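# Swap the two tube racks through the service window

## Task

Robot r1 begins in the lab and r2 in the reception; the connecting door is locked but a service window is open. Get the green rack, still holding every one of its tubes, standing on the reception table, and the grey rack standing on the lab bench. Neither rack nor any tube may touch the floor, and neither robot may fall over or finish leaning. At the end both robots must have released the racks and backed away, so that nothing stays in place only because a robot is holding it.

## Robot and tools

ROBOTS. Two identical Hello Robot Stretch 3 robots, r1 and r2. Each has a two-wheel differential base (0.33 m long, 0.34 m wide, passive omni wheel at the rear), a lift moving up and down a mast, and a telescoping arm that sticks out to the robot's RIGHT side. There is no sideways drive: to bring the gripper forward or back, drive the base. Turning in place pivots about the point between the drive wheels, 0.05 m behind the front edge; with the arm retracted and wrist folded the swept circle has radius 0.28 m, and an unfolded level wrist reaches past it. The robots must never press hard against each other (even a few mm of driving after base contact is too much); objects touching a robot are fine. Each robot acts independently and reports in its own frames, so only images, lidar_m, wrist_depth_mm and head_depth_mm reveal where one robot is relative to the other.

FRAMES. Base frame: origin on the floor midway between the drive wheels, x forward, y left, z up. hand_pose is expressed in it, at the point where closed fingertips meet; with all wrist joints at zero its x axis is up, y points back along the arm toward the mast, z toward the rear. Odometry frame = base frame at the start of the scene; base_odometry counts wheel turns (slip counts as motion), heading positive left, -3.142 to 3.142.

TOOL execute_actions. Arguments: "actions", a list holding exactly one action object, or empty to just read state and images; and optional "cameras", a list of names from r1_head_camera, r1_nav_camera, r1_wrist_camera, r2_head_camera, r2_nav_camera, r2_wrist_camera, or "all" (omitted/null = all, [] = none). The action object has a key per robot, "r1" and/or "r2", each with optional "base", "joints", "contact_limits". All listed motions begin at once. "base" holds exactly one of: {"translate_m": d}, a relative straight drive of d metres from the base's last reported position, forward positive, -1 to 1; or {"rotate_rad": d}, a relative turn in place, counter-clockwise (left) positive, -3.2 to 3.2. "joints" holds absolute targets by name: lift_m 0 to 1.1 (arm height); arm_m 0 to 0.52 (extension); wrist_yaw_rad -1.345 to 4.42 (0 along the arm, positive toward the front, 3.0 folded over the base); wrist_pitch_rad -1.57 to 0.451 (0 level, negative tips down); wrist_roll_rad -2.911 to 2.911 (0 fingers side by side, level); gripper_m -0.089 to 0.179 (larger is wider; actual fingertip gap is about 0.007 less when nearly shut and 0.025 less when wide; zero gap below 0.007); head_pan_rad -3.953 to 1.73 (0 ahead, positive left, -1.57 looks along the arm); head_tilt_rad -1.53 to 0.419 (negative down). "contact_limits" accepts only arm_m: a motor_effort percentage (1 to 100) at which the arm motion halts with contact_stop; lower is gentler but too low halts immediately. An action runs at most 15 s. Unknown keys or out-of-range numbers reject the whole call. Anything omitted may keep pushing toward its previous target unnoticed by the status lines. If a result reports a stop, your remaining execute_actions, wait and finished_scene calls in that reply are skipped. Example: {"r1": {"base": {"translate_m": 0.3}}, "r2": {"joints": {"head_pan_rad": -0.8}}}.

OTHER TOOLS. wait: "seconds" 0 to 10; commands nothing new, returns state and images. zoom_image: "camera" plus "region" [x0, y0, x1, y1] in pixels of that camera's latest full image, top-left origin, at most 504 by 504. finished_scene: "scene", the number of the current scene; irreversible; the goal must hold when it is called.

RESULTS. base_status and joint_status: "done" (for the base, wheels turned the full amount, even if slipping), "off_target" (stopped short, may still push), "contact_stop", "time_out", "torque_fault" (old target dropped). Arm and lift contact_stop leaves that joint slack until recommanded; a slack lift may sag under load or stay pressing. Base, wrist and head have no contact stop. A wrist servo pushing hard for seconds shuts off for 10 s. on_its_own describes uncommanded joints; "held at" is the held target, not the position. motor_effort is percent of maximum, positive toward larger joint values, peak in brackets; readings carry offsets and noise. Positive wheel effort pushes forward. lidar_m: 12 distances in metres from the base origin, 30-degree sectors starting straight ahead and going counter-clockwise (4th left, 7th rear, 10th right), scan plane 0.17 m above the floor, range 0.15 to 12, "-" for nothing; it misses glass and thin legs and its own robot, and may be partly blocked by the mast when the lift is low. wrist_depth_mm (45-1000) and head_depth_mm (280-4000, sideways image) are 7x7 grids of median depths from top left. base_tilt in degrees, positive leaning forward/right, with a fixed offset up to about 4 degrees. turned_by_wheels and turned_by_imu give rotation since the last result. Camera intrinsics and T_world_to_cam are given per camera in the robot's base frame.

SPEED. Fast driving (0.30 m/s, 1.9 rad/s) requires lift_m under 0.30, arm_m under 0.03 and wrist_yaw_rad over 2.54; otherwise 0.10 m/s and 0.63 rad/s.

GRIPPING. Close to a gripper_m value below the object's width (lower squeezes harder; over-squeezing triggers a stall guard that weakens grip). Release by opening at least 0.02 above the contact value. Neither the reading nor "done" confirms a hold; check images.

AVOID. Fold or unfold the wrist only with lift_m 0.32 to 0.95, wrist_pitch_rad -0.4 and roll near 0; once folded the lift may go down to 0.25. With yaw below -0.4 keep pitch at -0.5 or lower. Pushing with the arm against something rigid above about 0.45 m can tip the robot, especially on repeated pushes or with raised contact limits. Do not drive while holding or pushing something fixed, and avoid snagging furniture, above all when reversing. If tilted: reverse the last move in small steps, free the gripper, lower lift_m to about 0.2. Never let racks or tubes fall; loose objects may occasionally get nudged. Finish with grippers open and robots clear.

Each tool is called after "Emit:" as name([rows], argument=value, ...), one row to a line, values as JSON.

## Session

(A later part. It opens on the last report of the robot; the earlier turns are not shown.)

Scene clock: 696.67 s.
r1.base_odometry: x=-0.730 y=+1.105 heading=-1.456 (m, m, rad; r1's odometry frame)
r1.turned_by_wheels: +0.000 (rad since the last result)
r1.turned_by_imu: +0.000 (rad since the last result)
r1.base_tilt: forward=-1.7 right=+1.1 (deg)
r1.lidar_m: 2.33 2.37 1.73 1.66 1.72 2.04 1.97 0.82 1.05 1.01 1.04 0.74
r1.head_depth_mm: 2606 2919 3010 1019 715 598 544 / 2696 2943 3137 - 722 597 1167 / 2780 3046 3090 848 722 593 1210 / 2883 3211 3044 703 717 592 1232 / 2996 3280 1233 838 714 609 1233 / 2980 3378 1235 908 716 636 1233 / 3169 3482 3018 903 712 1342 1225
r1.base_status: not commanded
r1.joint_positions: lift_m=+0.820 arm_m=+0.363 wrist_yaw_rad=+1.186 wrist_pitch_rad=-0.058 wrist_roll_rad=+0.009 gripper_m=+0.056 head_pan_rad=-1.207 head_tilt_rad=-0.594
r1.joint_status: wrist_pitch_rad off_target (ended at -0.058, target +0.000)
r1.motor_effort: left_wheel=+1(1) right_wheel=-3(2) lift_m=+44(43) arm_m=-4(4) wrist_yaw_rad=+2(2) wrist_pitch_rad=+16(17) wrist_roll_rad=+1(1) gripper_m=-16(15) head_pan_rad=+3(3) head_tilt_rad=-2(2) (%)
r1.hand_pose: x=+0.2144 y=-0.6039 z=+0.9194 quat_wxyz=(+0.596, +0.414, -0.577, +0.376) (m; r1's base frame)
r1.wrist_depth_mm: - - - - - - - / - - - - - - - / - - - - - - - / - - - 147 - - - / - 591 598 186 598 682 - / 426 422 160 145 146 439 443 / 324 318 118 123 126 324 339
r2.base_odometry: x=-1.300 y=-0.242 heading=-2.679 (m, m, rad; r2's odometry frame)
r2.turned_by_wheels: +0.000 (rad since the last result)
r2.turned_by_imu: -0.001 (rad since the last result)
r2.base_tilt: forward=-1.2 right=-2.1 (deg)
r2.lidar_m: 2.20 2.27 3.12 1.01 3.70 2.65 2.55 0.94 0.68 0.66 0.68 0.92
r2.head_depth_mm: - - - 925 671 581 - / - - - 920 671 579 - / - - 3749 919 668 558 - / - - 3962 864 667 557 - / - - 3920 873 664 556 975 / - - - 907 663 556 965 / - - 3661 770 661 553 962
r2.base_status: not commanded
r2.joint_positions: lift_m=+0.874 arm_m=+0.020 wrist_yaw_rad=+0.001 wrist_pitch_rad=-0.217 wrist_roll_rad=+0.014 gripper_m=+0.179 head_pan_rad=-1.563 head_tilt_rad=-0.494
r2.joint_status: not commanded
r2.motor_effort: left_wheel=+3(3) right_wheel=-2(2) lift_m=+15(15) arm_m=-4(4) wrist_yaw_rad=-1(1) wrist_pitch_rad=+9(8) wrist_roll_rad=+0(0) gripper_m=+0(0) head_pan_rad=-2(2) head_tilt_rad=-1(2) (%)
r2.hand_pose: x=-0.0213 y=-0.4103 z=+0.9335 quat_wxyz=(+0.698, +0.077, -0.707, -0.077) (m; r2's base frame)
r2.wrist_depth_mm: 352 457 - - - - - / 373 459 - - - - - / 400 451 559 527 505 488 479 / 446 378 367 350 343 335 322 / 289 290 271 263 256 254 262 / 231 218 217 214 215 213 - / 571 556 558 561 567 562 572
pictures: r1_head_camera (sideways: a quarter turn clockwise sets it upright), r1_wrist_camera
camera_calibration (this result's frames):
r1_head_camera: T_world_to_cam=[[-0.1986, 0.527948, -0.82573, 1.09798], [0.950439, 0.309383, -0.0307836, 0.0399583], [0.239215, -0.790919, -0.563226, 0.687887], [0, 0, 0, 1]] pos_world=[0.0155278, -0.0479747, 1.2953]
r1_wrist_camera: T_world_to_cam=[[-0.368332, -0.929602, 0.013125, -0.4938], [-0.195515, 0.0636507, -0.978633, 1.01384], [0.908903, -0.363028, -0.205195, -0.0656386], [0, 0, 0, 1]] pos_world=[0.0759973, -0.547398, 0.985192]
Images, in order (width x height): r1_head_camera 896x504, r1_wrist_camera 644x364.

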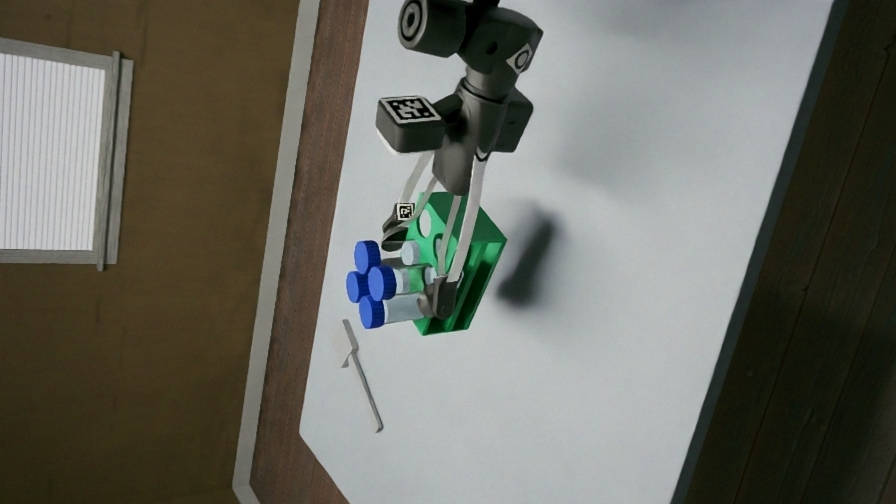

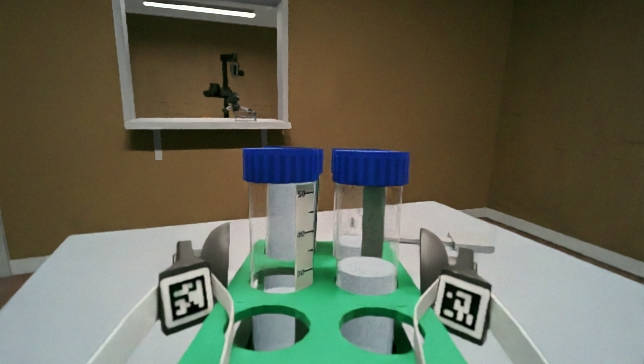

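Emit:
execute_actions([
  {"r1": {"base": {"translate_m": 1.0}, "joints": {"lift_m": 0.92, "arm_m": 0.05, "head_pan_rad": -0.5, "head_tilt_rad": -0.5}}},
], cameras=["r1_wrist_camera"])

Emit:
execute_actions([
  {"r1": {"base": {"translate_m": 0.82}}},
], cameras=["r1_wrist_camera"])

Emit:
execute_actions([
  {"r1": {"base": {"rotate_rad": 1.571}, "joints": {"head_pan_rad": -1.9}}},
], cameras=["r1_wrist_camera", "r1_head_camera"])

Scene clock: 796.60 s.
r1.base_odometry: x=-0.615 y=+0.112 heading=-1.456 (m, m, rad; r1's odometry frame)
r1.turned_by_wheels: +0.000 (rad since the last result)
r1.turned_by_imu: -0.002 (rad since the last result)
r1.base_tilt: forward=-1.6 right=+1.2 (deg)
r1.lidar_m: 1.34 1.39 1.73 1.67 1.72 2.35 1.76 1.43 0.47 3.06 1.92 1.39
r1.head_depth_mm: 1626 1836 2088 2356 386 364 1210 / 1529 1685 1903 2165 405 1441 1305 / 1568 1668 1764 1987 1931 1553 1296 / - - 1622 1834 1931 1547 1289 / - - 1480 1692 1838 1548 1291 / - 3067 1370 1594 1739 1547 1295 / - 3738 1341 1471 1634 1529 1287
r1.base_status: done
r1.joint_positions: lift_m=+0.920 arm_m=+0.050 wrist_yaw_rad=+1.188 wrist_pitch_rad=-0.057 wrist_roll_rad=+0.009 gripper_m=+0.056 head_pan_rad=-0.507 head_tilt_rad=-0.507
r1.joint_status: all done
r1.motor_effort: left_wheel=+1(5) right_wheel=-2(5) lift_m=+44(44) arm_m=-4(4) wrist_yaw_rad=-1(3) wrist_pitch_rad=+16(16) wrist_roll_rad=+0(1) gripper_m=-16(16) head_pan_rad=+3(34) head_tilt_rad=+3(10) (%)
r1.hand_pose: x=+0.2146 y=-0.2905 z=+1.0199 quat_wxyz=(+0.595, +0.414, -0.577, +0.377) (m; r1's base frame)
r1.wrist_depth_mm: - - - - - - - / - - - - - - - / - - - - - - - / - - - 147 - - - / - - - 190 - - - / - - 160 145 147 - - / - - 119 123 126 - -
r2.base_odometry: x=-1.300 y=-0.242 heading=-2.679 (m, m, rad; r2's odometry frame)
r2.turned_by_wheels: +0.000 (rad since the last result)
r2.turned_by_imu: -0.003 (rad since the last result)
r2.base_tilt: forward=-1.2 right=-2.0 (deg)
r2.lidar_m: 2.21 2.28 3.09 1.01 3.70 2.66 2.56 0.94 0.68 0.66 0.68 0.92
r2.head_depth_mm: - - - 926 671 579 - / - - - 921 670 578 - / - - 3707 918 668 558 - / - - 3932 867 666 557 - / - - 3938 875 666 556 972 / - - - 913 663 555 964 / - - 3636 769 661 554 959
r2.base_status: not commanded
r2.joint_positions: lift_m=+0.874 arm_m=+0.020 wrist_yaw_rad=+0.001 wrist_pitch_rad=-0.217 wrist_roll_rad=+0.014 gripper_m=+0.179 head_pan_rad=-1.563 head_tilt_rad=-0.494
r2.joint_status: not commanded
r2.motor_effort: left_wheel=+3(3) right_wheel=-2(1) lift_m=+15(15) arm_m=-4(4) wrist_yaw_rad=+0(1) wrist_pitch_rad=+9(9) wrist_roll_rad=+0(0) gripper_m=+0(0) head_pan_rad=-2(2) head_tilt_rad=-3(2) (%)
r2.hand_pose: x=-0.0213 y=-0.4103 z=+0.9335 quat_wxyz=(+0.698, +0.077, -0.707, -0.077) (m; r2's base frame)
r2.wrist_depth_mm: 351 460 - - - - - / 376 454 - - - - - / 403 444 560 525 516 486 469 / 435 373 366 356 340 337 326 / 291 285 271 265 258 253 260 / 233 216 216 215 216 212 - / 568 568 564 558 560 553 568
pictures: r1_wrist_camera
camera_calibration (this result's frames):
r1_wrist_camera: T_world_to_cam=[[-0.366557, -0.930303, 0.013139, -0.204264], [-0.194043, 0.0626302, -0.978992, 1.09198], [0.909936, -0.361406, -0.203477, 0.0670239], [0, 0, 0, 1]] pos_world=[0.0760291, -0.234196, 1.08536]
Images, in order (width x height): r1_wrist_camera 644x364.

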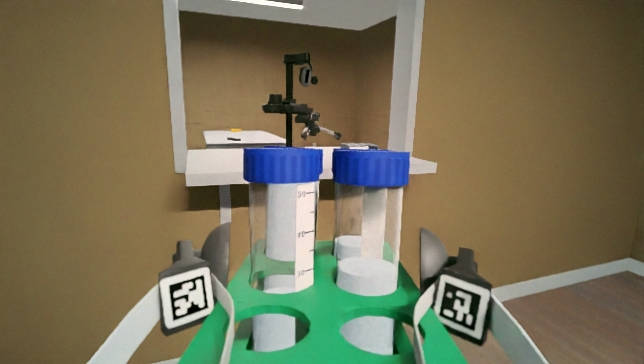

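Scene clock: 805.77 s.
r1.base_odometry: x=-0.521 y=-0.703 heading=-1.456 (m, m, rad; r1's odometry frame)
r1.turned_by_wheels: +0.000 (rad since the last result)
r1.turned_by_imu: -0.001 (rad since the last result)
r1.base_tilt: forward=-1.6 right=+1.1 (deg)
r1.lidar_m: 0.53 0.55 0.70 1.67 1.73 2.36 2.56 1.17 3.18 2.10 0.75 0.55
r1.head_depth_mm: 3605 3795 1206 815 386 365 1218 / 3964 - 1207 812 405 550 1270 / - - 3531 808 610 538 1198 / - - 3560 806 610 520 1054 / - - 3540 801 630 806 934 / - 2569 2889 586 640 731 843 / 414 451 492 544 602 676 767
r1.base_status: done
r1.joint_positions: lift_m=+0.920 arm_m=+0.050 wrist_yaw_rad=+1.188 wrist_pitch_rad=-0.057 wrist_roll_rad=+0.009 gripper_m=+0.056 head_pan_rad=-0.507 head_tilt_rad=-0.507
r1.joint_status: not commanded
r1.motor_effort: left_wheel=+1(7) right_wheel=-3(3) lift_m=+44(44) arm_m=-3(4) wrist_yaw_rad=-1(0) wrist_pitch_rad=+16(16) wrist_roll_rad=+1(0) gripper_m=-16(16) head_pan_rad=+3(3) head_tilt_rad=+3(3) (%)
r1.hand_pose: x=+0.2146 y=-0.2905 z=+1.0199 quat_wxyz=(+0.595, +0.414, -0.577, +0.377) (m; r1's base frame)
r1.wrist_depth_mm: 355 376 - - - - 776 / 362 385 - - - - 786 / 378 400 - - - - 794 / 387 410 818 147 843 - 796 / 396 426 545 190 561 570 587 / 406 434 161 145 146 400 439 / 422 443 119 123 126 739 899
r2.base_odometry: x=-1.300 y=-0.242 heading=-2.679 (m, m, rad; r2's odometry frame)
r2.turned_by_wheels: +0.000 (rad since the last result)
r2.turned_by_imu: -0.002 (rad since the last result)
r2.base_tilt: forward=-1.2 right=-2.0 (deg)
r2.lidar_m: 2.20 2.28 3.09 1.01 3.70 2.65 2.55 0.94 0.68 0.66 0.68 0.92
r2.head_depth_mm: - - - 924 671 579 - / - - - 922 670 578 - / - - 3726 918 667 559 - / - - 3977 866 666 557 - / - - 3913 875 664 556 971 / - - - 912 662 554 966 / - - 3636 770 661 553 960
r2.base_status: not commanded
r2.joint_positions: lift_m=+0.874 arm_m=+0.020 wrist_yaw_rad=+0.001 wrist_pitch_rad=-0.217 wrist_roll_rad=+0.014 gripper_m=+0.179 head_pan_rad=-1.563 head_tilt_rad=-0.494
r2.joint_status: not commanded
r2.motor_effort: left_wheel=+3(3) right_wheel=-2(2) lift_m=+15(15) arm_m=-4(3) wrist_yaw_rad=-1(1) wrist_pitch_rad=+9(9) wrist_roll_rad=+0(0) gripper_m=+0(0) head_pan_rad=-2(2) head_tilt_rad=-2(1) (%)
r2.hand_pose: x=-0.0213 y=-0.4103 z=+0.9335 quat_wxyz=(+0.698, +0.077, -0.707, -0.077) (m; r2's base frame)
r2.wrist_depth_mm: 352 461 - - - - 849 / 374 461 - - - - - / 399 452 552 538 507 499 477 / 441 371 367 351 341 339 326 / 287 289 270 267 258 255 259 / 233 216 216 216 216 212 - / 574 561 553 556 572 557 567
pictures: r1_wrist_camera
camera_calibration (this result's frames):
r1_wrist_camera: T_world_to_cam=[[-0.366557, -0.930303, 0.013139, -0.204264], [-0.194043, 0.0626302, -0.978992, 1.09198], [0.909936, -0.361406, -0.203477, 0.0670239], [0, 0, 0, 1]] pos_world=[0.0760291, -0.234196, 1.08536]
Images, in order (width x height): r1_wrist_camera 644x364.

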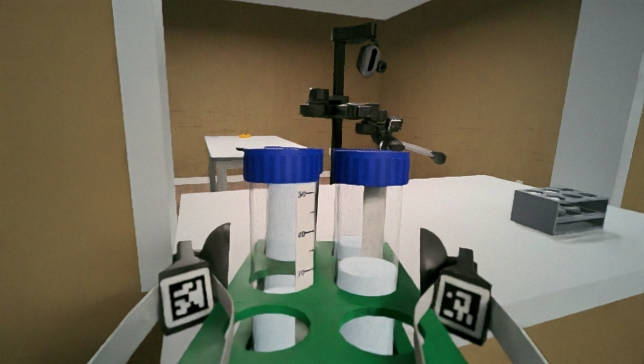

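Scene clock: 809.20 s.
r1.base_odometry: x=-0.521 y=-0.703 heading=+0.115 (m, m, rad; r1's odometry frame)
r1.turned_by_wheels: +1.571 (rad since the last result)
r1.turned_by_imu: +1.585 (rad since the last result)
r1.base_tilt: forward=-1.8 right=+1.0 (deg)
r1.lidar_m: 1.67 1.73 2.35 2.56 1.17 3.17 2.16 0.75 0.55 0.53 0.55 0.70
r1.head_depth_mm: - - 1245 816 616 - - / - - 3874 814 637 - - / - 1562 3602 810 658 - 1035 / - 2426 2667 772 656 - 968 / 433 476 524 584 632 - 924 / 424 461 506 561 626 - - / 410 444 486 536 596 660 -
r1.base_status: done
r1.joint_positions: lift_m=+0.920 arm_m=+0.050 wrist_yaw_rad=+1.187 wrist_pitch_rad=-0.057 wrist_roll_rad=+0.009 gripper_m=+0.056 head_pan_rad=-1.893 head_tilt_rad=-0.507
r1.joint_status: all done
r1.motor_effort: left_wheel=-3(7) right_wheel=+3(8) lift_m=+44(44) arm_m=-4(4) wrist_yaw_rad=+1(0) wrist_pitch_rad=+16(16) wrist_roll_rad=+0(1) gripper_m=-16(16) head_pan_rad=-3(36) head_tilt_rad=+3(3) (%)
r1.hand_pose: x=+0.2146 y=-0.2905 z=+1.0199 quat_wxyz=(+0.595, +0.414, -0.577, +0.377) (m; r1's base frame)
r1.wrist_depth_mm: - - - 749 466 337 260 / - - - 769 478 339 263 / - - - 709 480 340 266 / - - - 146 440 348 267 / - - - 186 464 351 270 / - - 161 145 146 340 270 / - - 119 123 126 341 272
r2.base_odometry: x=-1.300 y=-0.242 heading=-2.679 (m, m, rad; r2's odometry frame)
r2.turned_by_wheels: +0.000 (rad since the last result)
r2.turned_by_imu: -0.001 (rad since the last result)
r2.base_tilt: forward=-1.3 right=-2.1 (deg)
r2.lidar_m: 2.20 2.28 3.10 1.01 3.71 2.66 2.55 0.94 0.68 0.66 0.68 0.92
r2.head_depth_mm: - - - 924 670 580 - / - - - 920 670 578 - / - - 3748 922 668 558 - / - - 3924 865 666 558 - / - - 3946 875 665 557 974 / - - - 912 662 554 965 / - - 3626 770 662 553 957
r2.base_status: not commanded
r2.joint_positions: lift_m=+0.874 arm_m=+0.020 wrist_yaw_rad=+0.001 wrist_pitch_rad=-0.217 wrist_roll_rad=+0.014 gripper_m=+0.179 head_pan_rad=-1.563 head_tilt_rad=-0.494
r2.joint_status: not commanded
r2.motor_effort: left_wheel=+3(3) right_wheel=-2(2) lift_m=+15(15) arm_m=-4(4) wrist_yaw_rad=-1(0) wrist_pitch_rad=+9(9) wrist_roll_rad=+0(0) gripper_m=+0(0) head_pan_rad=-2(2) head_tilt_rad=-3(2) (%)
r2.hand_pose: x=-0.0213 y=-0.4103 z=+0.9335 quat_wxyz=(+0.698, +0.077, -0.707, -0.077) (m; r2's base frame)
r2.wrist_depth_mm: 352 453 - - - - - / 373 451 - - - - - / 410 446 558 524 508 489 474 / 438 374 360 354 340 336 330 / 288 287 272 262 259 253 258 / 231 216 215 215 216 214 - / 573 558 560 562 553 565 567
pictures: r1_head_camera (sideways: a quarter turn clockwise sets it upright), r1_wrist_camera
camera_calibration (this result's frames):
r1_head_camera: T_world_to_cam=[[0.157411, 0.464498, -0.871472, 1.15545], [0.930647, -0.364964, -0.0264278, 0.0344115], [-0.330331, -0.806872, -0.489733, 0.595742], [0, 0, 0, 1]] pos_world=[-0.017114, -0.0434602, 1.29961]
r1_wrist_camera: T_world_to_cam=[[-0.366755, -0.930225, 0.0131379, -0.204249], [-0.19403, 0.0626724, -0.978992, 1.09199], [0.909859, -0.361599, -0.203477, 0.0669859], [0, 0, 0, 1]] pos_world=[0.0760209, -0.234213, 1.08536]
Images, in order (width x height): r1_head_camera 896x504, r1_wrist_camera 644x364.

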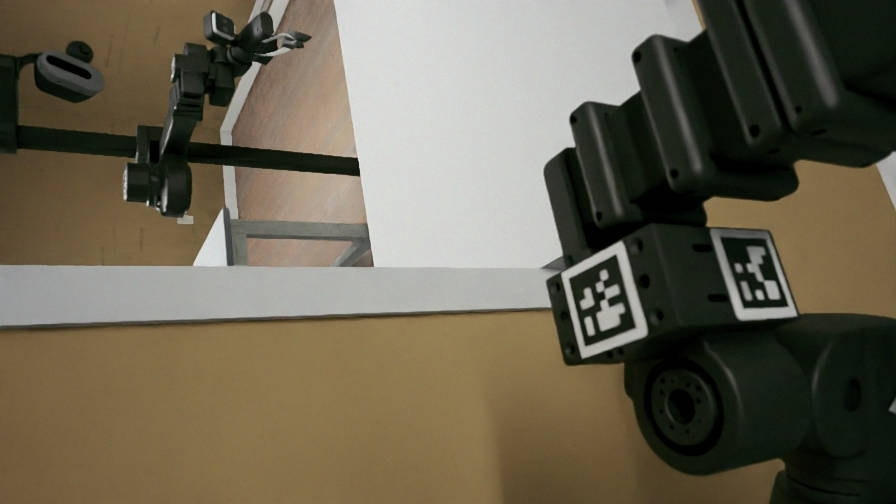

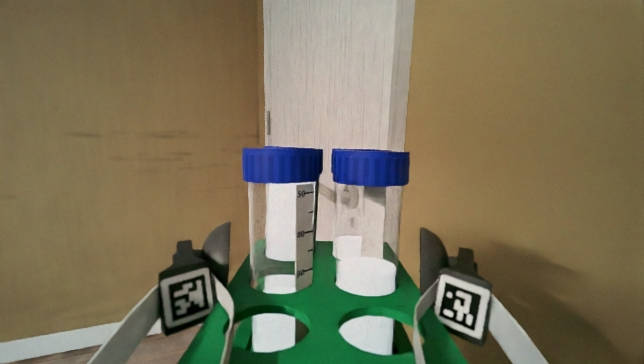

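Emit:
execute_actions([
  {"r1": {"base": {"translate_m": -0.62}, "joints": {"head_pan_rad": -1.4}}},
], cameras=[])

Emit:
execute_actions([
  {"r1": {"joints": {"arm_m": 0.52}}},
], cameras=["r1_head_camera"])

Emit:
execute_actions([
  {"r1": {"joints": {"wrist_yaw_rad": 2.6}}},
], cameras=["r1_head_camera", "r1_wrist_camera"])

Scene clock: 829.73 s.
r1.base_odometry: x=-1.137 y=-0.774 heading=+0.115 (m, m, rad; r1's odometry frame)
r1.turned_by_wheels: +0.000 (rad since the last result)
r1.turned_by_imu: -0.001 (rad since the last result)
r1.base_tilt: forward=-1.7 right=+1.1 (deg)
r1.lidar_m: 1.92 2.37 3.20 1.13 1.20 2.56 2.19 0.77 0.56 0.53 0.55 0.75
r1.head_depth_mm: 1220 1257 2357 816 638 - 874 / - 1255 3194 813 615 - - / - 2669 3880 810 612 506 - / - - 3587 807 611 505 - / - - 3855 804 644 - 980 / - - 3736 800 629 - 966 / - - 3797 796 628 359 961
r1.base_status: done
r1.joint_positions: lift_m=+0.920 arm_m=+0.050 wrist_yaw_rad=+1.187 wrist_pitch_rad=-0.057 wrist_roll_rad=+0.009 gripper_m=+0.056 head_pan_rad=-1.407 head_tilt_rad=-0.507
r1.joint_status: all done
r1.motor_effort: left_wheel=-3(8) right_wheel=+3(5) lift_m=+44(44) arm_m=-4(4) wrist_yaw_rad=+0(0) wrist_pitch_rad=+16(16) wrist_roll_rad=+1(1) gripper_m=-16(15) head_pan_rad=+3(27) head_tilt_rad=+3(3) (%)
r1.hand_pose: x=+0.2146 y=-0.2905 z=+1.0199 quat_wxyz=(+0.595, +0.414, -0.577, +0.377) (m; r1's base frame)
r1.wrist_depth_mm: - - - 822 486 442 - / - - - 827 493 466 - / - - - 777 501 480 - / - - - 147 466 502 - / - - - 190 485 518 - / - - 160 146 146 401 408 / - - 119 123 126 295 309
r2.base_odometry: x=-1.300 y=-0.242 heading=-2.679 (m, m, rad; r2's odometry frame)
r2.turned_by_wheels: +0.000 (rad since the last result)
r2.turned_by_imu: -0.002 (rad since the last result)
r2.base_tilt: forward=-1.2 right=-2.2 (deg)
r2.lidar_m: 2.20 2.28 3.11 1.01 3.70 2.65 2.55 0.94 0.69 0.66 0.68 0.92
r2.head_depth_mm: - - - 924 672 579 - / - - 3699 921 669 579 - / - 1288 2559 917 669 558 - / - 3329 3932 866 668 556 - / - - 3931 875 665 556 974 / - - - 912 662 555 965 / - - 3653 769 661 554 957
r2.base_status: not commanded
r2.joint_positions: lift_m=+0.874 arm_m=+0.020 wrist_yaw_rad=+0.001 wrist_pitch_rad=-0.217 wrist_roll_rad=+0.014 gripper_m=+0.179 head_pan_rad=-1.563 head_tilt_rad=-0.494
r2.joint_status: not commanded
r2.motor_effort: left_wheel=+3(3) right_wheel=-2(2) lift_m=+16(15) arm_m=-4(4) wrist_yaw_rad=-1(1) wrist_pitch_rad=+9(9) wrist_roll_rad=+0(0) gripper_m=+1(0) head_pan_rad=-3(2) head_tilt_rad=-2(2) (%)
r2.hand_pose: x=-0.0213 y=-0.4103 z=+0.9335 quat_wxyz=(+0.698, +0.077, -0.707, -0.077) (m; r2's base frame)
r2.wrist_depth_mm: 350 463 - - 819 - - / 373 459 - - - - - / 409 452 544 537 515 492 474 / 433 374 362 359 343 333 331 / 290 290 270 264 258 255 260 / 230 217 216 215 216 214 - / 579 555 569 562 565 564 567
pictures: none
No camera images: the call's "cameras" was empty. Leave "cameras" out to get every camera's image.

Scene clock: 834.37 s.
r1.base_odometry: x=-1.137 y=-0.774 heading=+0.115 (m, m, rad; r1's odometry frame)
r1.turned_by_wheels: +0.000 (rad since the last result)
r1.turned_by_imu: -0.001 (rad since the last result)
r1.base_tilt: forward=-1.6 right=+1.1 (deg)
r1.lidar_m: 1.91 2.37 3.20 1.13 1.20 2.56 2.19 0.76 0.56 0.53 0.55 0.75
r1.head_depth_mm: 1226 1254 1018 782 615 494 447 / - 1252 - 812 612 494 853 / - 2653 - 807 612 492 876 / - - 3801 805 611 490 887 / - - 2163 772 609 490 910 / - - 3204 788 607 489 928 / - - 3759 798 606 487 951
r1.base_status: not commanded
r1.joint_positions: lift_m=+0.920 arm_m=+0.520 wrist_yaw_rad=+1.186 wrist_pitch_rad=-0.057 wrist_roll_rad=+0.009 gripper_m=+0.056 head_pan_rad=-1.407 head_tilt_rad=-0.507
r1.joint_status: all done
r1.motor_effort: left_wheel=-3(3) right_wheel=+3(3) lift_m=+44(44) arm_m=+2(3) wrist_yaw_rad=+1(2) wrist_pitch_rad=+16(16) wrist_roll_rad=+0(1) gripper_m=-16(15) head_pan_rad=+3(3) head_tilt_rad=+3(1) (%)
r1.hand_pose: x=+0.2145 y=-0.7602 z=+1.0199 quat_wxyz=(+0.595, +0.413, -0.577, +0.377) (m; r1's base frame)
r1.wrist_depth_mm: 280 302 - - - - - / 288 309 - - - - - / 295 318 - - - - - / 301 326 - 147 - - - / 312 337 - 191 - - - / 322 341 160 146 146 - - / 290 287 118 123 126 - -
r2.base_odometry: x=-1.300 y=-0.242 heading=-2.679 (m, m, rad; r2's odometry frame)
r2.turned_by_wheels: +0.000 (rad since the last result)
r2.turned_by_imu: -0.001 (rad since the last result)
r2.base_tilt: forward=-1.3 right=-2.1 (deg)
r2.lidar_m: 2.20 2.28 3.11 1.01 3.68 2.65 2.56 0.94 0.68 0.66 0.68 0.92
r2.head_depth_mm: - - 630 796 672 580 - / - - 798 877 670 579 - / - 1288 2509 921 668 559 - / - 3301 3937 864 667 557 - / - - 3941 873 665 557 972 / - - - 910 663 556 968 / - - 3652 768 662 554 964
r2.base_status: not commanded
r2.joint_positions: lift_m=+0.874 arm_m=+0.020 wrist_yaw_rad=+0.001 wrist_pitch_rad=-0.217 wrist_roll_rad=+0.014 gripper_m=+0.179 head_pan_rad=-1.563 head_tilt_rad=-0.494
r2.joint_status: not commanded
r2.motor_effort: left_wheel=+3(3) right_wheel=-2(2) lift_m=+15(15) arm_m=-4(4) wrist_yaw_rad=-1(1) wrist_pitch_rad=+9(9) wrist_roll_rad=+0(0) gripper_m=+0(0) head_pan_rad=-2(2) head_tilt_rad=-3(2) (%)
r2.hand_pose: x=-0.0213 y=-0.4103 z=+0.9335 quat_wxyz=(+0.698, +0.077, -0.707, -0.077) (m; r2's base frame)
r2.wrist_depth_mm: 353 460 - - - 348 310 / 376 460 - - - - 658 / 408 450 556 526 505 494 470 / 432 375 365 353 342 335 326 / 289 287 271 264 257 257 260 / 232 216 216 215 216 214 - / 568 567 557 564 566 552 564
pictures: r1_head_camera (sideways: a quarter turn clockwise sets it upright)
camera_calibration (this result's frames):
r1_head_camera: T_world_to_cam=[[-0.0777961, 0.484211, -0.871486, 1.15691], [0.993353, 0.112035, -0.0264263, 0.0340271], [0.0848412, -0.867748, -0.489709, 0.593178], [0, 0, 0, 1]] pos_world=[0.00587604, -0.0492711, 1.29961]
Images, in order (width x height): r1_head_camera 896x504.

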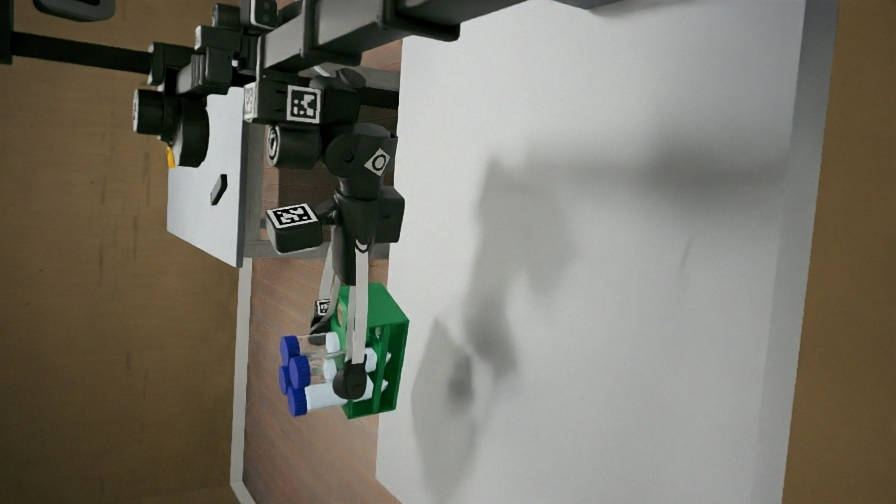

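Scene clock: 836.07 s.
r1.base_odometry: x=-1.137 y=-0.774 heading=+0.115 (m, m, rad; r1's odometry frame)
r1.turned_by_wheels: +0.000 (rad since the last result)
r1.turned_by_imu: +0.000 (rad since the last result)
r1.base_tilt: forward=-1.5 right=+1.2 (deg)
r1.lidar_m: 1.91 2.37 3.20 1.13 1.20 2.56 2.18 0.76 0.56 0.53 0.55 0.75
r1.head_depth_mm: 1224 1261 - 778 615 493 446 / - 1251 2803 816 613 493 851 / - 2657 - 775 612 491 868 / - - 3549 562 570 490 890 / - - 3845 471 478 490 907 / - - 3720 734 551 488 929 / - - 3752 800 605 488 949
r1.base_status: not commanded
r1.joint_positions: lift_m=+0.920 arm_m=+0.520 wrist_yaw_rad=+2.599 wrist_pitch_rad=-0.057 wrist_roll_rad=+0.009 gripper_m=+0.056 head_pan_rad=-1.407 head_tilt_rad=-0.507
r1.joint_status: all done
r1.motor_effort: left_wheel=-3(3) right_wheel=+3(3) lift_m=+44(44) arm_m=+3(3) wrist_yaw_rad=+2(7) wrist_pitch_rad=+16(16) wrist_roll_rad=+1(1) gripper_m=-16(16) head_pan_rad=+4(3) head_tilt_rad=+3(3) (%)
r1.hand_pose: x=+0.1101 y=-0.4468 z=+1.0199 quat_wxyz=(+0.208, +0.689, -0.171, +0.673) (m; r1's base frame)
r1.wrist_depth_mm: - - - - - - - / - - - - - - - / - - - - - - - / - - - 146 - - - / - - - 190 - - - / - - 161 145 146 425 - / - - 119 123 126 293 310
r2.base_odometry: x=-1.300 y=-0.242 heading=-2.679 (m, m, rad; r2's odometry frame)
r2.turned_by_wheels: +0.000 (rad since the last result)
r2.turned_by_imu: +0.000 (rad since the last result)
r2.base_tilt: forward=-1.3 right=-2.1 (deg)
r2.lidar_m: 2.21 2.28 3.07 1.01 3.70 2.65 2.56 0.94 0.68 0.66 0.68 0.92
r2.head_depth_mm: - - 640 836 673 580 - / - - 2526 923 671 579 - / - 1291 2537 917 668 560 - / - 3372 3917 868 666 558 - / - - 3956 873 665 557 972 / - - - 909 663 554 967 / - - 3606 769 662 554 960
r2.base_status: not commanded
r2.joint_positions: lift_m=+0.874 arm_m=+0.020 wrist_yaw_rad=+0.001 wrist_pitch_rad=-0.217 wrist_roll_rad=+0.014 gripper_m=+0.179 head_pan_rad=-1.563 head_tilt_rad=-0.494
r2.joint_status: not commanded
r2.motor_effort: left_wheel=+3(3) right_wheel=-2(2) lift_m=+15(15) arm_m=-4(4) wrist_yaw_rad=-1(1) wrist_pitch_rad=+9(9) wrist_roll_rad=+0(0) gripper_m=+0(0) head_pan_rad=-2(2) head_tilt_rad=-2(2) (%)
r2.hand_pose: x=-0.0213 y=-0.4103 z=+0.9335 quat_wxyz=(+0.698, +0.077, -0.707, -0.077) (m; r2's base frame)
r2.wrist_depth_mm: 354 463 - - - 403 - / 371 453 - - - - - / 407 454 551 532 507 494 468 / 445 373 368 356 344 340 331 / 292 286 267 265 258 251 260 / 231 216 216 216 215 214 - / 564 570 568 566 560 554 567
pictures: r1_head_camera (sideways: a quarter turn clockwise sets it upright), r1_wrist_camera
camera_calibration (this result's frames):
r1_head_camera: T_world_to_cam=[[-0.077796, 0.484212, -0.871485, 1.15691], [0.993353, 0.112035, -0.0264264, 0.0340271], [0.084841, -0.867748, -0.489709, 0.593178], [0, 0, 0, 1]] pos_world=[0.00587603, -0.0492711, 1.29961]
r1_wrist_camera: T_world_to_cam=[[0.860261, -0.509685, 0.0131374, -0.335199], [-0.0926593, -0.181627, -0.978992, 0.961192], [0.501364, 0.840971, -0.203474, 0.687835], [0, 0, 0, 1]] pos_world=[0.0325663, -0.574716, 1.08536]
Images, in order (width x height): r1_head_camera 896x504, r1_wrist_camera 644x364.

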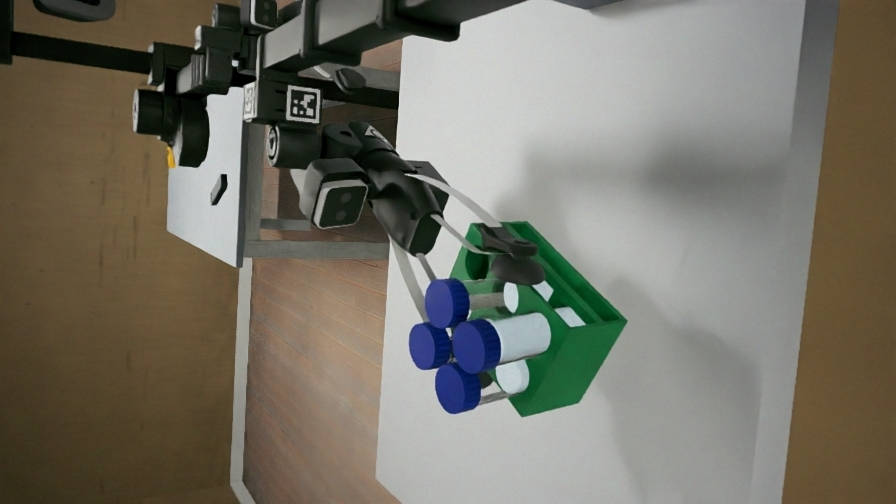

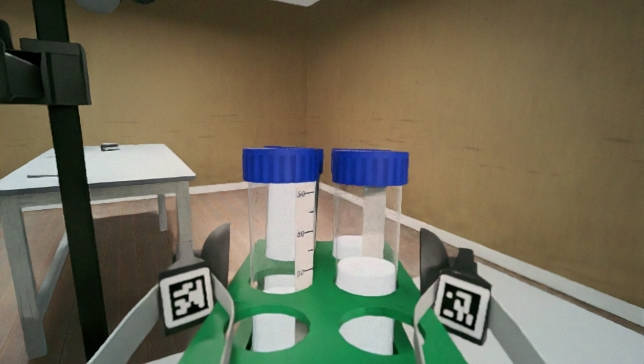

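Emit:
execute_actions([
  {"r1": {"joints": {"lift_m": 0.856}}},
], cameras=["r1_head_camera", "r1_wrist_camera"])

Scene clock: 845.83 s.
r1.base_odometry: x=-1.137 y=-0.774 heading=+0.115 (m, m, rad; r1's odometry frame)
r1.turned_by_wheels: +0.000 (rad since the last result)
r1.turned_by_imu: -0.001 (rad since the last result)
r1.base_tilt: forward=-1.6 right=+1.1 (deg)
r1.lidar_m: 1.91 2.37 3.19 1.13 1.20 2.55 2.19 0.76 0.56 0.53 0.55 0.75
r1.head_depth_mm: 1220 1257 1666 - 596 493 447 / - 1253 2485 809 614 493 851 / - 2642 - 742 612 492 870 / - - 3509 845 570 491 886 / - - 3796 801 485 490 907 / - - 3781 800 526 489 928 / - - 3827 801 606 488 951
r1.base_status: not commanded
r1.joint_positions: lift_m=+0.856 arm_m=+0.520 wrist_yaw_rad=+2.599 wrist_pitch_rad=-0.046 wrist_roll_rad=+0.009 gripper_m=+0.056 head_pan_rad=-1.407 head_tilt_rad=-0.507
r1.joint_status: all done
r1.motor_effort: left_wheel=-3(3) right_wheel=+2(2) lift_m=+32(39) arm_m=+3(3) wrist_yaw_rad=+2(2) wrist_pitch_rad=+13(16) wrist_roll_rad=+1(1) gripper_m=-16(16) head_pan_rad=+3(3) head_tilt_rad=+2(3) (%)
r1.hand_pose: x=+0.1103 y=-0.4465 z=+0.9591 quat_wxyz=(+0.205, +0.688, -0.175, +0.674) (m; r1's base frame)
r1.wrist_depth_mm: - - - - - - - / - - - - - - - / - - - - - - - / - - - 144 - - - / - - - 185 - 426 - / - - 159 148 145 283 284 / 206 203 120 122 126 205 216
r2.base_odometry: x=-1.300 y=-0.242 heading=-2.679 (m, m, rad; r2's odometry frame)
r2.turned_by_wheels: +0.000 (rad since the last result)
r2.turned_by_imu: -0.001 (rad since the last result)
r2.base_tilt: forward=-1.2 right=-2.1 (deg)
r2.lidar_m: 2.20 2.28 3.11 1.01 3.69 2.66 2.56 0.94 0.68 0.66 0.68 0.92
r2.head_depth_mm: - - - 671 672 580 - / - - - 834 670 578 - / - 1347 1504 918 668 558 - / - - 3966 863 664 556 - / - - 3933 874 665 557 977 / - - - 912 663 554 971 / - - 3615 770 662 553 963
r2.base_status: not commanded
r2.joint_positions: lift_m=+0.874 arm_m=+0.020 wrist_yaw_rad=+0.001 wrist_pitch_rad=-0.217 wrist_roll_rad=+0.014 gripper_m=+0.179 head_pan_rad=-1.563 head_tilt_rad=-0.494
r2.joint_status: not commanded
r2.motor_effort: left_wheel=+3(3) right_wheel=-2(2) lift_m=+16(14) arm_m=-4(4) wrist_yaw_rad=-1(1) wrist_pitch_rad=+9(9) wrist_roll_rad=+0(0) gripper_m=+0(0) head_pan_rad=-3(2) head_tilt_rad=-2(3) (%)
r2.hand_pose: x=-0.0213 y=-0.4103 z=+0.9335 quat_wxyz=(+0.698, +0.077, -0.707, -0.077) (m; r2's base frame)
r2.wrist_depth_mm: 347 464 - - - 333 - / 383 451 - - - 366 668 / 403 455 559 539 513 480 472 / 447 372 360 353 342 338 328 / 291 288 272 263 257 253 261 / 232 214 216 216 214 212 - / 575 556 560 563 551 565 570
pictures: r1_head_camera (sideways: a quarter turn clockwise sets it upright), r1_wrist_camera
camera_calibration (this result's frames):
r1_head_camera: T_world_to_cam=[[-0.077796, 0.484212, -0.871485, 1.15691], [0.993353, 0.112035, -0.0264264, 0.0340271], [0.0848409, -0.867748, -0.489709, 0.593178], [0, 0, 0, 1]] pos_world=[0.00587603, -0.0492711, 1.29961]
r1_wrist_camera: T_world_to_cam=[[0.860231, -0.509733, 0.0132267, -0.334485], [-0.0870791, -0.172415, -0.981168, 0.90735], [0.502414, 0.842879, -0.192704, 0.665473], [0, 0, 0, 1]] pos_world=[0.0324022, -0.57497, 1.02293]
Images, in order (width x height): r1_head_camera 896x504, r1_wrist_camera 644x364.

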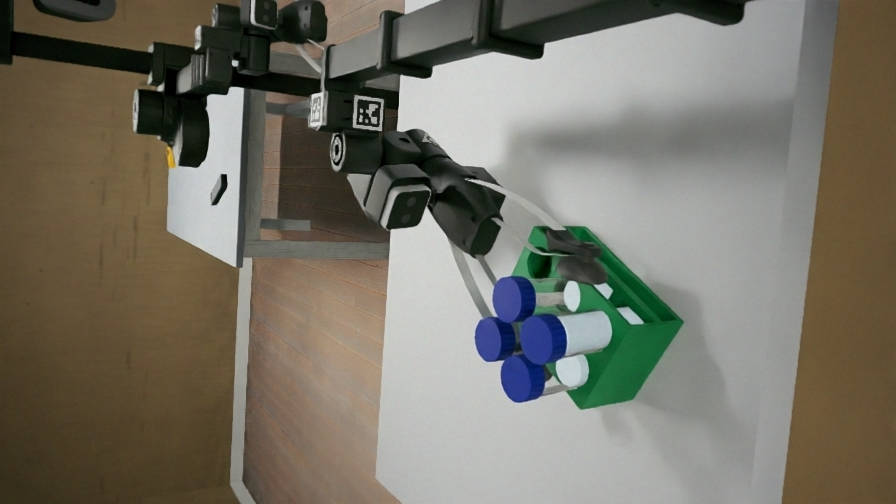

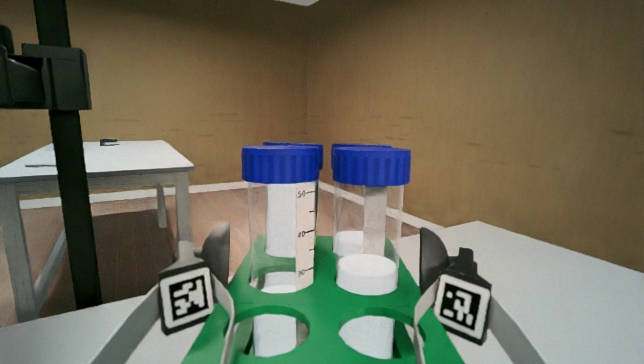

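Emit:
execute_actions([
  {"r1": {"joints": {"lift_m": 0.845}}},
], cameras=[])

Emit:
execute_actions([
  {"r1": {"joints": {"gripper_m": 0.135}}},
], cameras=["r1_wrist_camera"])

Emit:
execute_actions([
  {"r1": {"joints": {"lift_m": 0.99}}},
], cameras=["r1_head_camera", "r2_head_camera"])

Scene clock: 856.83 s.
r1.base_odometry: x=-1.137 y=-0.774 heading=+0.115 (m, m, rad; r1's odometry frame)
r1.turned_by_wheels: +0.000 (rad since the last result)
r1.turned_by_imu: +0.000 (rad since the last result)
r1.base_tilt: forward=-1.7 right=+1.2 (deg)
r1.lidar_m: 1.92 2.37 3.20 1.13 1.20 2.55 2.20 0.76 0.56 0.53 0.55 0.75
r1.head_depth_mm: 1223 1259 2289 - 594 494 446 / - 1259 2929 776 614 493 855 / - 2660 - - 611 493 870 / - - 3532 846 563 491 889 / - - 3803 807 484 489 907 / - - 3696 803 534 489 930 / - - 3752 799 606 487 946
r1.base_status: not commanded
r1.joint_positions: lift_m=+0.845 arm_m=+0.520 wrist_yaw_rad=+2.599 wrist_pitch_rad=-0.019 wrist_roll_rad=+0.009 gripper_m=+0.056 head_pan_rad=-1.407 head_tilt_rad=-0.507
r1.joint_status: all done
r1.motor_effort: left_wheel=-3(3) right_wheel=+3(3) lift_m=+29(34) arm_m=+3(3) wrist_yaw_rad=+2(1) wrist_pitch_rad=+5(12) wrist_roll_rad=+0(1) gripper_m=-15(16) head_pan_rad=+3(3) head_tilt_rad=+2(4) (%)
r1.hand_pose: x=+0.1108 y=-0.4457 z=+0.9551 quat_wxyz=(+0.195, +0.686, -0.184, +0.677) (m; r1's base frame)
r1.wrist_depth_mm: - - - - - - - / - - - - - - - / - - - - - - - / - - - 144 - - - / - - - 183 411 - - / - - 157 148 144 280 283 / 202 198 123 122 130 202 212
r2.base_odometry: x=-1.300 y=-0.242 heading=-2.679 (m, m, rad; r2's odometry frame)
r2.turned_by_wheels: +0.000 (rad since the last result)
r2.turned_by_imu: -0.001 (rad since the last result)
r2.base_tilt: forward=-1.3 right=-2.1 (deg)
r2.lidar_m: 2.21 2.28 3.11 1.01 3.67 2.66 2.56 0.94 0.69 0.66 0.68 0.92
r2.head_depth_mm: - - - 669 670 580 - / - - - 832 670 578 - / - 1345 1456 919 668 559 - / - - - 865 667 558 - / - - 3913 874 665 557 972 / - - - 907 663 554 964 / - - 3615 770 661 553 963
r2.base_status: not commanded
r2.joint_positions: lift_m=+0.874 arm_m=+0.020 wrist_yaw_rad=+0.001 wrist_pitch_rad=-0.217 wrist_roll_rad=+0.014 gripper_m=+0.179 head_pan_rad=-1.563 head_tilt_rad=-0.494
r2.joint_status: not commanded
r2.motor_effort: left_wheel=+3(3) right_wheel=-2(2) lift_m=+15(15) arm_m=-3(3) wrist_yaw_rad=-1(1) wrist_pitch_rad=+9(9) wrist_roll_rad=+0(0) gripper_m=+0(0) head_pan_rad=-2(2) head_tilt_rad=-3(2) (%)
r2.hand_pose: x=-0.0213 y=-0.4103 z=+0.9335 quat_wxyz=(+0.698, +0.077, -0.707, -0.077) (m; r2's base frame)
r2.wrist_depth_mm: 351 458 - - 599 334 - / 374 449 - - - 368 634 / 405 448 556 532 520 456 479 / 436 373 364 349 340 338 325 / 288 289 270 265 258 253 260 / 231 216 217 217 214 213 - / 579 564 572 556 557 560 567
pictures: none
No camera images: the call's "cameras" was empty. Leave "cameras" out to get every camera's image.

Scene clock: 858.13 s.
r1.base_odometry: x=-1.137 y=-0.774 heading=+0.115 (m, m, rad; r1's odometry frame)
r1.turned_by_wheels: +0.000 (rad since the last result)
r1.turned_by_imu: +0.000 (rad since the last result)
r1.base_tilt: forward=-1.6 right=+1.1 (deg)
r1.lidar_m: 1.91 2.37 3.21 1.13 1.20 2.55 2.19 0.76 0.56 0.53 0.55 0.75
r1.head_depth_mm: 1222 1259 2279 - 594 493 447 / - 1257 2908 777 614 493 851 / - 2672 - - 611 492 871 / - - 3532 847 563 491 890 / - - 3806 804 487 489 908 / - - 3782 801 519 489 928 / - - 3779 800 607 487 951
r1.base_status: not commanded
r1.joint_positions: lift_m=+0.845 arm_m=+0.520 wrist_yaw_rad=+2.599 wrist_pitch_rad=-0.019 wrist_roll_rad=+0.009 gripper_m=+0.135 head_pan_rad=-1.407 head_tilt_rad=-0.507
r1.joint_status: all done
r1.motor_effort: left_wheel=-3(3) right_wheel=+3(4) lift_m=+30(30) arm_m=+2(3) wrist_yaw_rad=+2(3) wrist_pitch_rad=+5(5) wrist_roll_rad=+0(0) gripper_m=+1(87) head_pan_rad=+3(3) head_tilt_rad=+3(3) (%)
r1.hand_pose: x=+0.1108 y=-0.4458 z=+0.9549 quat_wxyz=(+0.196, +0.686, -0.183, +0.676) (m; r1's base frame)
r1.wrist_depth_mm: - - - - - - - / - - - - - - - / - - - - - - - / - - - 180 - - - / - - - 185 379 - - / - - 169 148 160 - 282 / 211 193 123 117 132 200 219
r2.base_odometry: x=-1.300 y=-0.242 heading=-2.679 (m, m, rad; r2's odometry frame)
r2.turned_by_wheels: +0.000 (rad since the last result)
r2.turned_by_imu: +0.000 (rad since the last result)
r2.base_tilt: forward=-1.2 right=-2.1 (deg)
r2.lidar_m: 2.21 2.28 3.11 1.01 3.67 2.66 2.56 0.94 0.68 0.66 0.68 0.92
r2.head_depth_mm: - - - 671 670 580 - / - - - 832 670 579 - / - 1350 1458 918 668 559 - / - - - 865 666 558 - / - - 3913 876 665 557 974 / - - - 910 662 556 967 / - - 3674 770 659 553 962
r2.base_status: not commanded
r2.joint_positions: lift_m=+0.874 arm_m=+0.020 wrist_yaw_rad=+0.001 wrist_pitch_rad=-0.217 wrist_roll_rad=+0.014 gripper_m=+0.179 head_pan_rad=-1.563 head_tilt_rad=-0.494
r2.joint_status: not commanded
r2.motor_effort: left_wheel=+3(3) right_wheel=-2(2) lift_m=+15(15) arm_m=-4(3) wrist_yaw_rad=-1(1) wrist_pitch_rad=+9(9) wrist_roll_rad=+0(0) gripper_m=+0(0) head_pan_rad=-2(2) head_tilt_rad=-2(2) (%)
r2.hand_pose: x=-0.0213 y=-0.4103 z=+0.9335 quat_wxyz=(+0.698, +0.077, -0.707, -0.077) (m; r2's base frame)
r2.wrist_depth_mm: 353 459 - - 595 333 - / 378 454 - - - 368 641 / 415 456 563 537 507 452 478 / 432 369 358 358 343 337 325 / 291 286 268 263 259 255 259 / 233 218 216 217 216 214 - / 581 551 554 557 563 559 569
pictures: r1_wrist_camera
camera_calibration (this result's frames):
r1_wrist_camera: T_world_to_cam=[[0.860054, -0.510026, 0.0134246, -0.334741], [-0.0737303, -0.150281, -0.98589, 0.916289], [0.504847, 0.846929, -0.166854, 0.640692], [0, 0, 0, 1]] pos_world=[0.0320021, -0.575646, 1.01476]
Images, in order (width x height): r1_wrist_camera 644x364.

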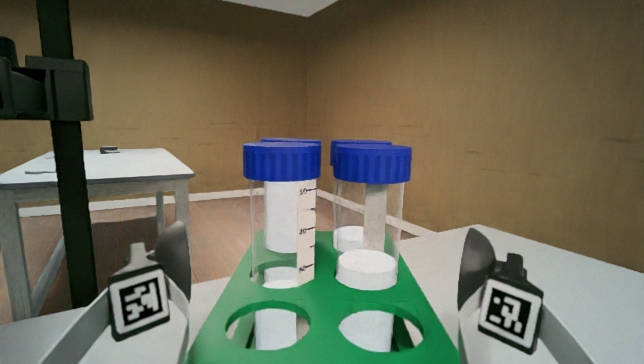

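Scene clock: 860.30 s.
r1.base_odometry: x=-1.137 y=-0.774 heading=+0.115 (m, m, rad; r1's odometry frame)
r1.turned_by_wheels: +0.000 (rad since the last result)
r1.turned_by_imu: +0.000 (rad since the last result)
r1.base_tilt: forward=-1.8 right=+1.1 (deg)
r1.lidar_m: 1.92 2.37 3.22 1.13 1.20 2.56 2.19 0.76 0.55 0.53 0.55 0.75
r1.head_depth_mm: 1223 - 3192 817 615 494 447 / - 1257 2845 813 615 493 851 / - 3413 - 811 612 491 867 / - - 3856 774 566 489 885 / - - - 806 487 490 905 / - - - 801 517 488 926 / - - 3710 800 605 486 949
r1.base_status: not commanded
r1.joint_positions: lift_m=+0.990 arm_m=+0.520 wrist_yaw_rad=+2.599 wrist_pitch_rad=-0.019 wrist_roll_rad=+0.009 gripper_m=+0.135 head_pan_rad=-1.407 head_tilt_rad=-0.507
r1.joint_status: all done
r1.motor_effort: left_wheel=-3(3) right_wheel=+2(3) lift_m=+41(43) arm_m=+2(3) wrist_yaw_rad=+2(2) wrist_pitch_rad=+5(5) wrist_roll_rad=+1(1) gripper_m=+0(0) head_pan_rad=+3(4) head_tilt_rad=+3(3) (%)
r1.hand_pose: x=+0.1108 y=-0.4458 z=+1.0995 quat_wxyz=(+0.196, +0.686, -0.183, +0.676) (m; r1's base frame)
r1.wrist_depth_mm: - - - - - - - / - - - - - - - / - - - - - - - / - - - - - - - / - - - - - - - / - - - - - - - / - - - - - 426 -
r2.base_odometry: x=-1.300 y=-0.242 heading=-2.679 (m, m, rad; r2's odometry frame)
r2.turned_by_wheels: +0.000 (rad since the last result)
r2.turned_by_imu: +0.000 (rad since the last result)
r2.base_tilt: forward=-1.4 right=-2.1 (deg)
r2.lidar_m: 2.20 2.28 3.10 1.01 3.71 2.65 2.56 0.94 0.68 0.66 0.68 0.92
r2.head_depth_mm: - - 619 881 672 581 - / - 1174 - 921 670 578 - / - 1269 2567 920 667 559 - / - 3338 3917 865 666 557 - / - - 3898 874 665 556 970 / - - - 911 663 554 967 / - - 3658 770 662 554 961
r2.base_status: not commanded
r2.joint_positions: lift_m=+0.874 arm_m=+0.020 wrist_yaw_rad=+0.001 wrist_pitch_rad=-0.217 wrist_roll_rad=+0.014 gripper_m=+0.179 head_pan_rad=-1.563 head_tilt_rad=-0.494
r2.joint_status: not commanded
r2.motor_effort: left_wheel=+3(3) right_wheel=-2(2) lift_m=+15(15) arm_m=-4(4) wrist_yaw_rad=-1(1) wrist_pitch_rad=+9(9) wrist_roll_rad=+0(0) gripper_m=+0(0) head_pan_rad=-2(2) head_tilt_rad=-3(2) (%)
r2.hand_pose: x=-0.0213 y=-0.4103 z=+0.9335 quat_wxyz=(+0.698, +0.077, -0.707, -0.077) (m; r2's base frame)
r2.wrist_depth_mm: 353 469 - - - - - / 377 454 - - - 583 - / 405 451 561 533 508 488 470 / 441 377 359 353 342 335 325 / 288 290 267 264 258 255 258 / 231 215 216 216 215 212 - / 571 559 558 553 549 563 578
pictures: r1_head_camera (sideways: a quarter turn clockwise sets it upright), r2_head_camera (sideways: a quarter turn clockwise sets it upright)
camera_calibration (this result's frames):
r1_head_camera: T_world_to_cam=[[-0.077796, 0.484212, -0.871485, 1.15691], [0.993353, 0.112035, -0.0264264, 0.0340271], [0.084841, -0.867748, -0.489709, 0.593178], [0, 0, 0, 1]] pos_world=[0.00587603, -0.0492711, 1.29961]
r2_head_camera: T_world_to_cam=[[-0.0248084, 0.433082, -0.901013, 1.18622], [0.999143, -0.0191283, -0.0367045, 0.0392226], [-0.0331309, -0.901151, -0.432237, 0.521357], [0, 0, 0, 1]] pos_world=[0.00751233, -0.0431608, 1.29559]
Images, in order (width x height): r1_head_camera 896x504, r2_head_camera 896x504.

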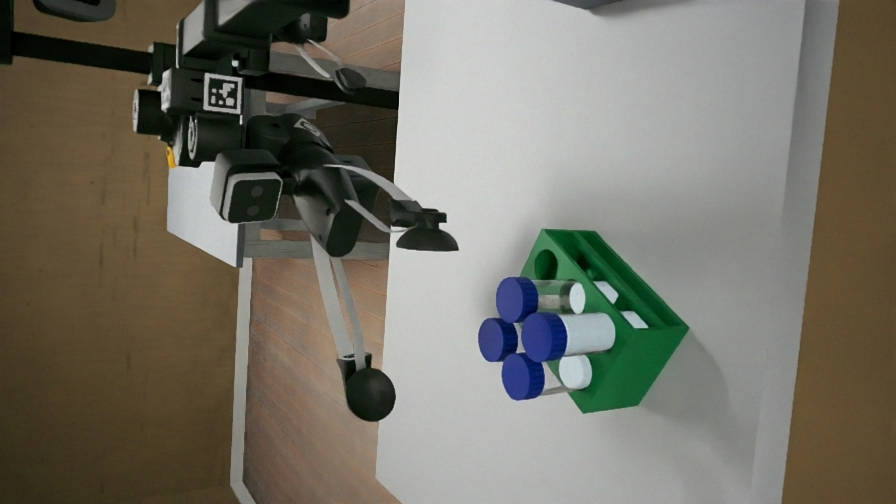

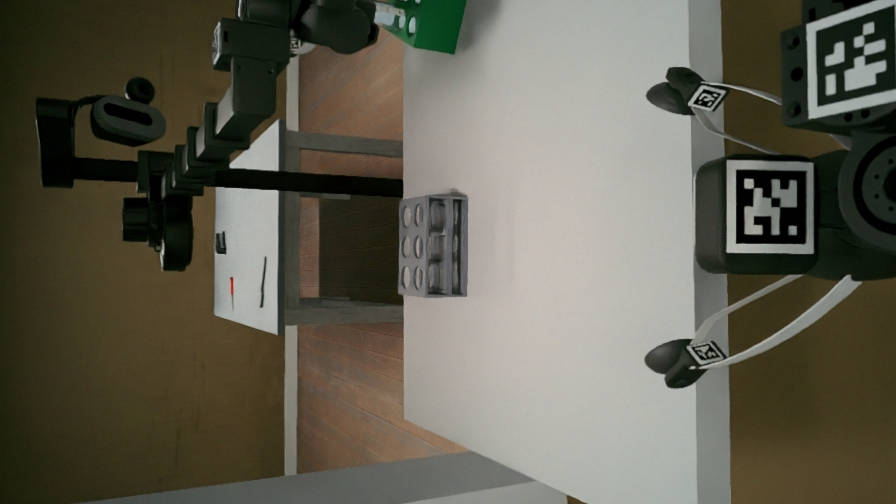

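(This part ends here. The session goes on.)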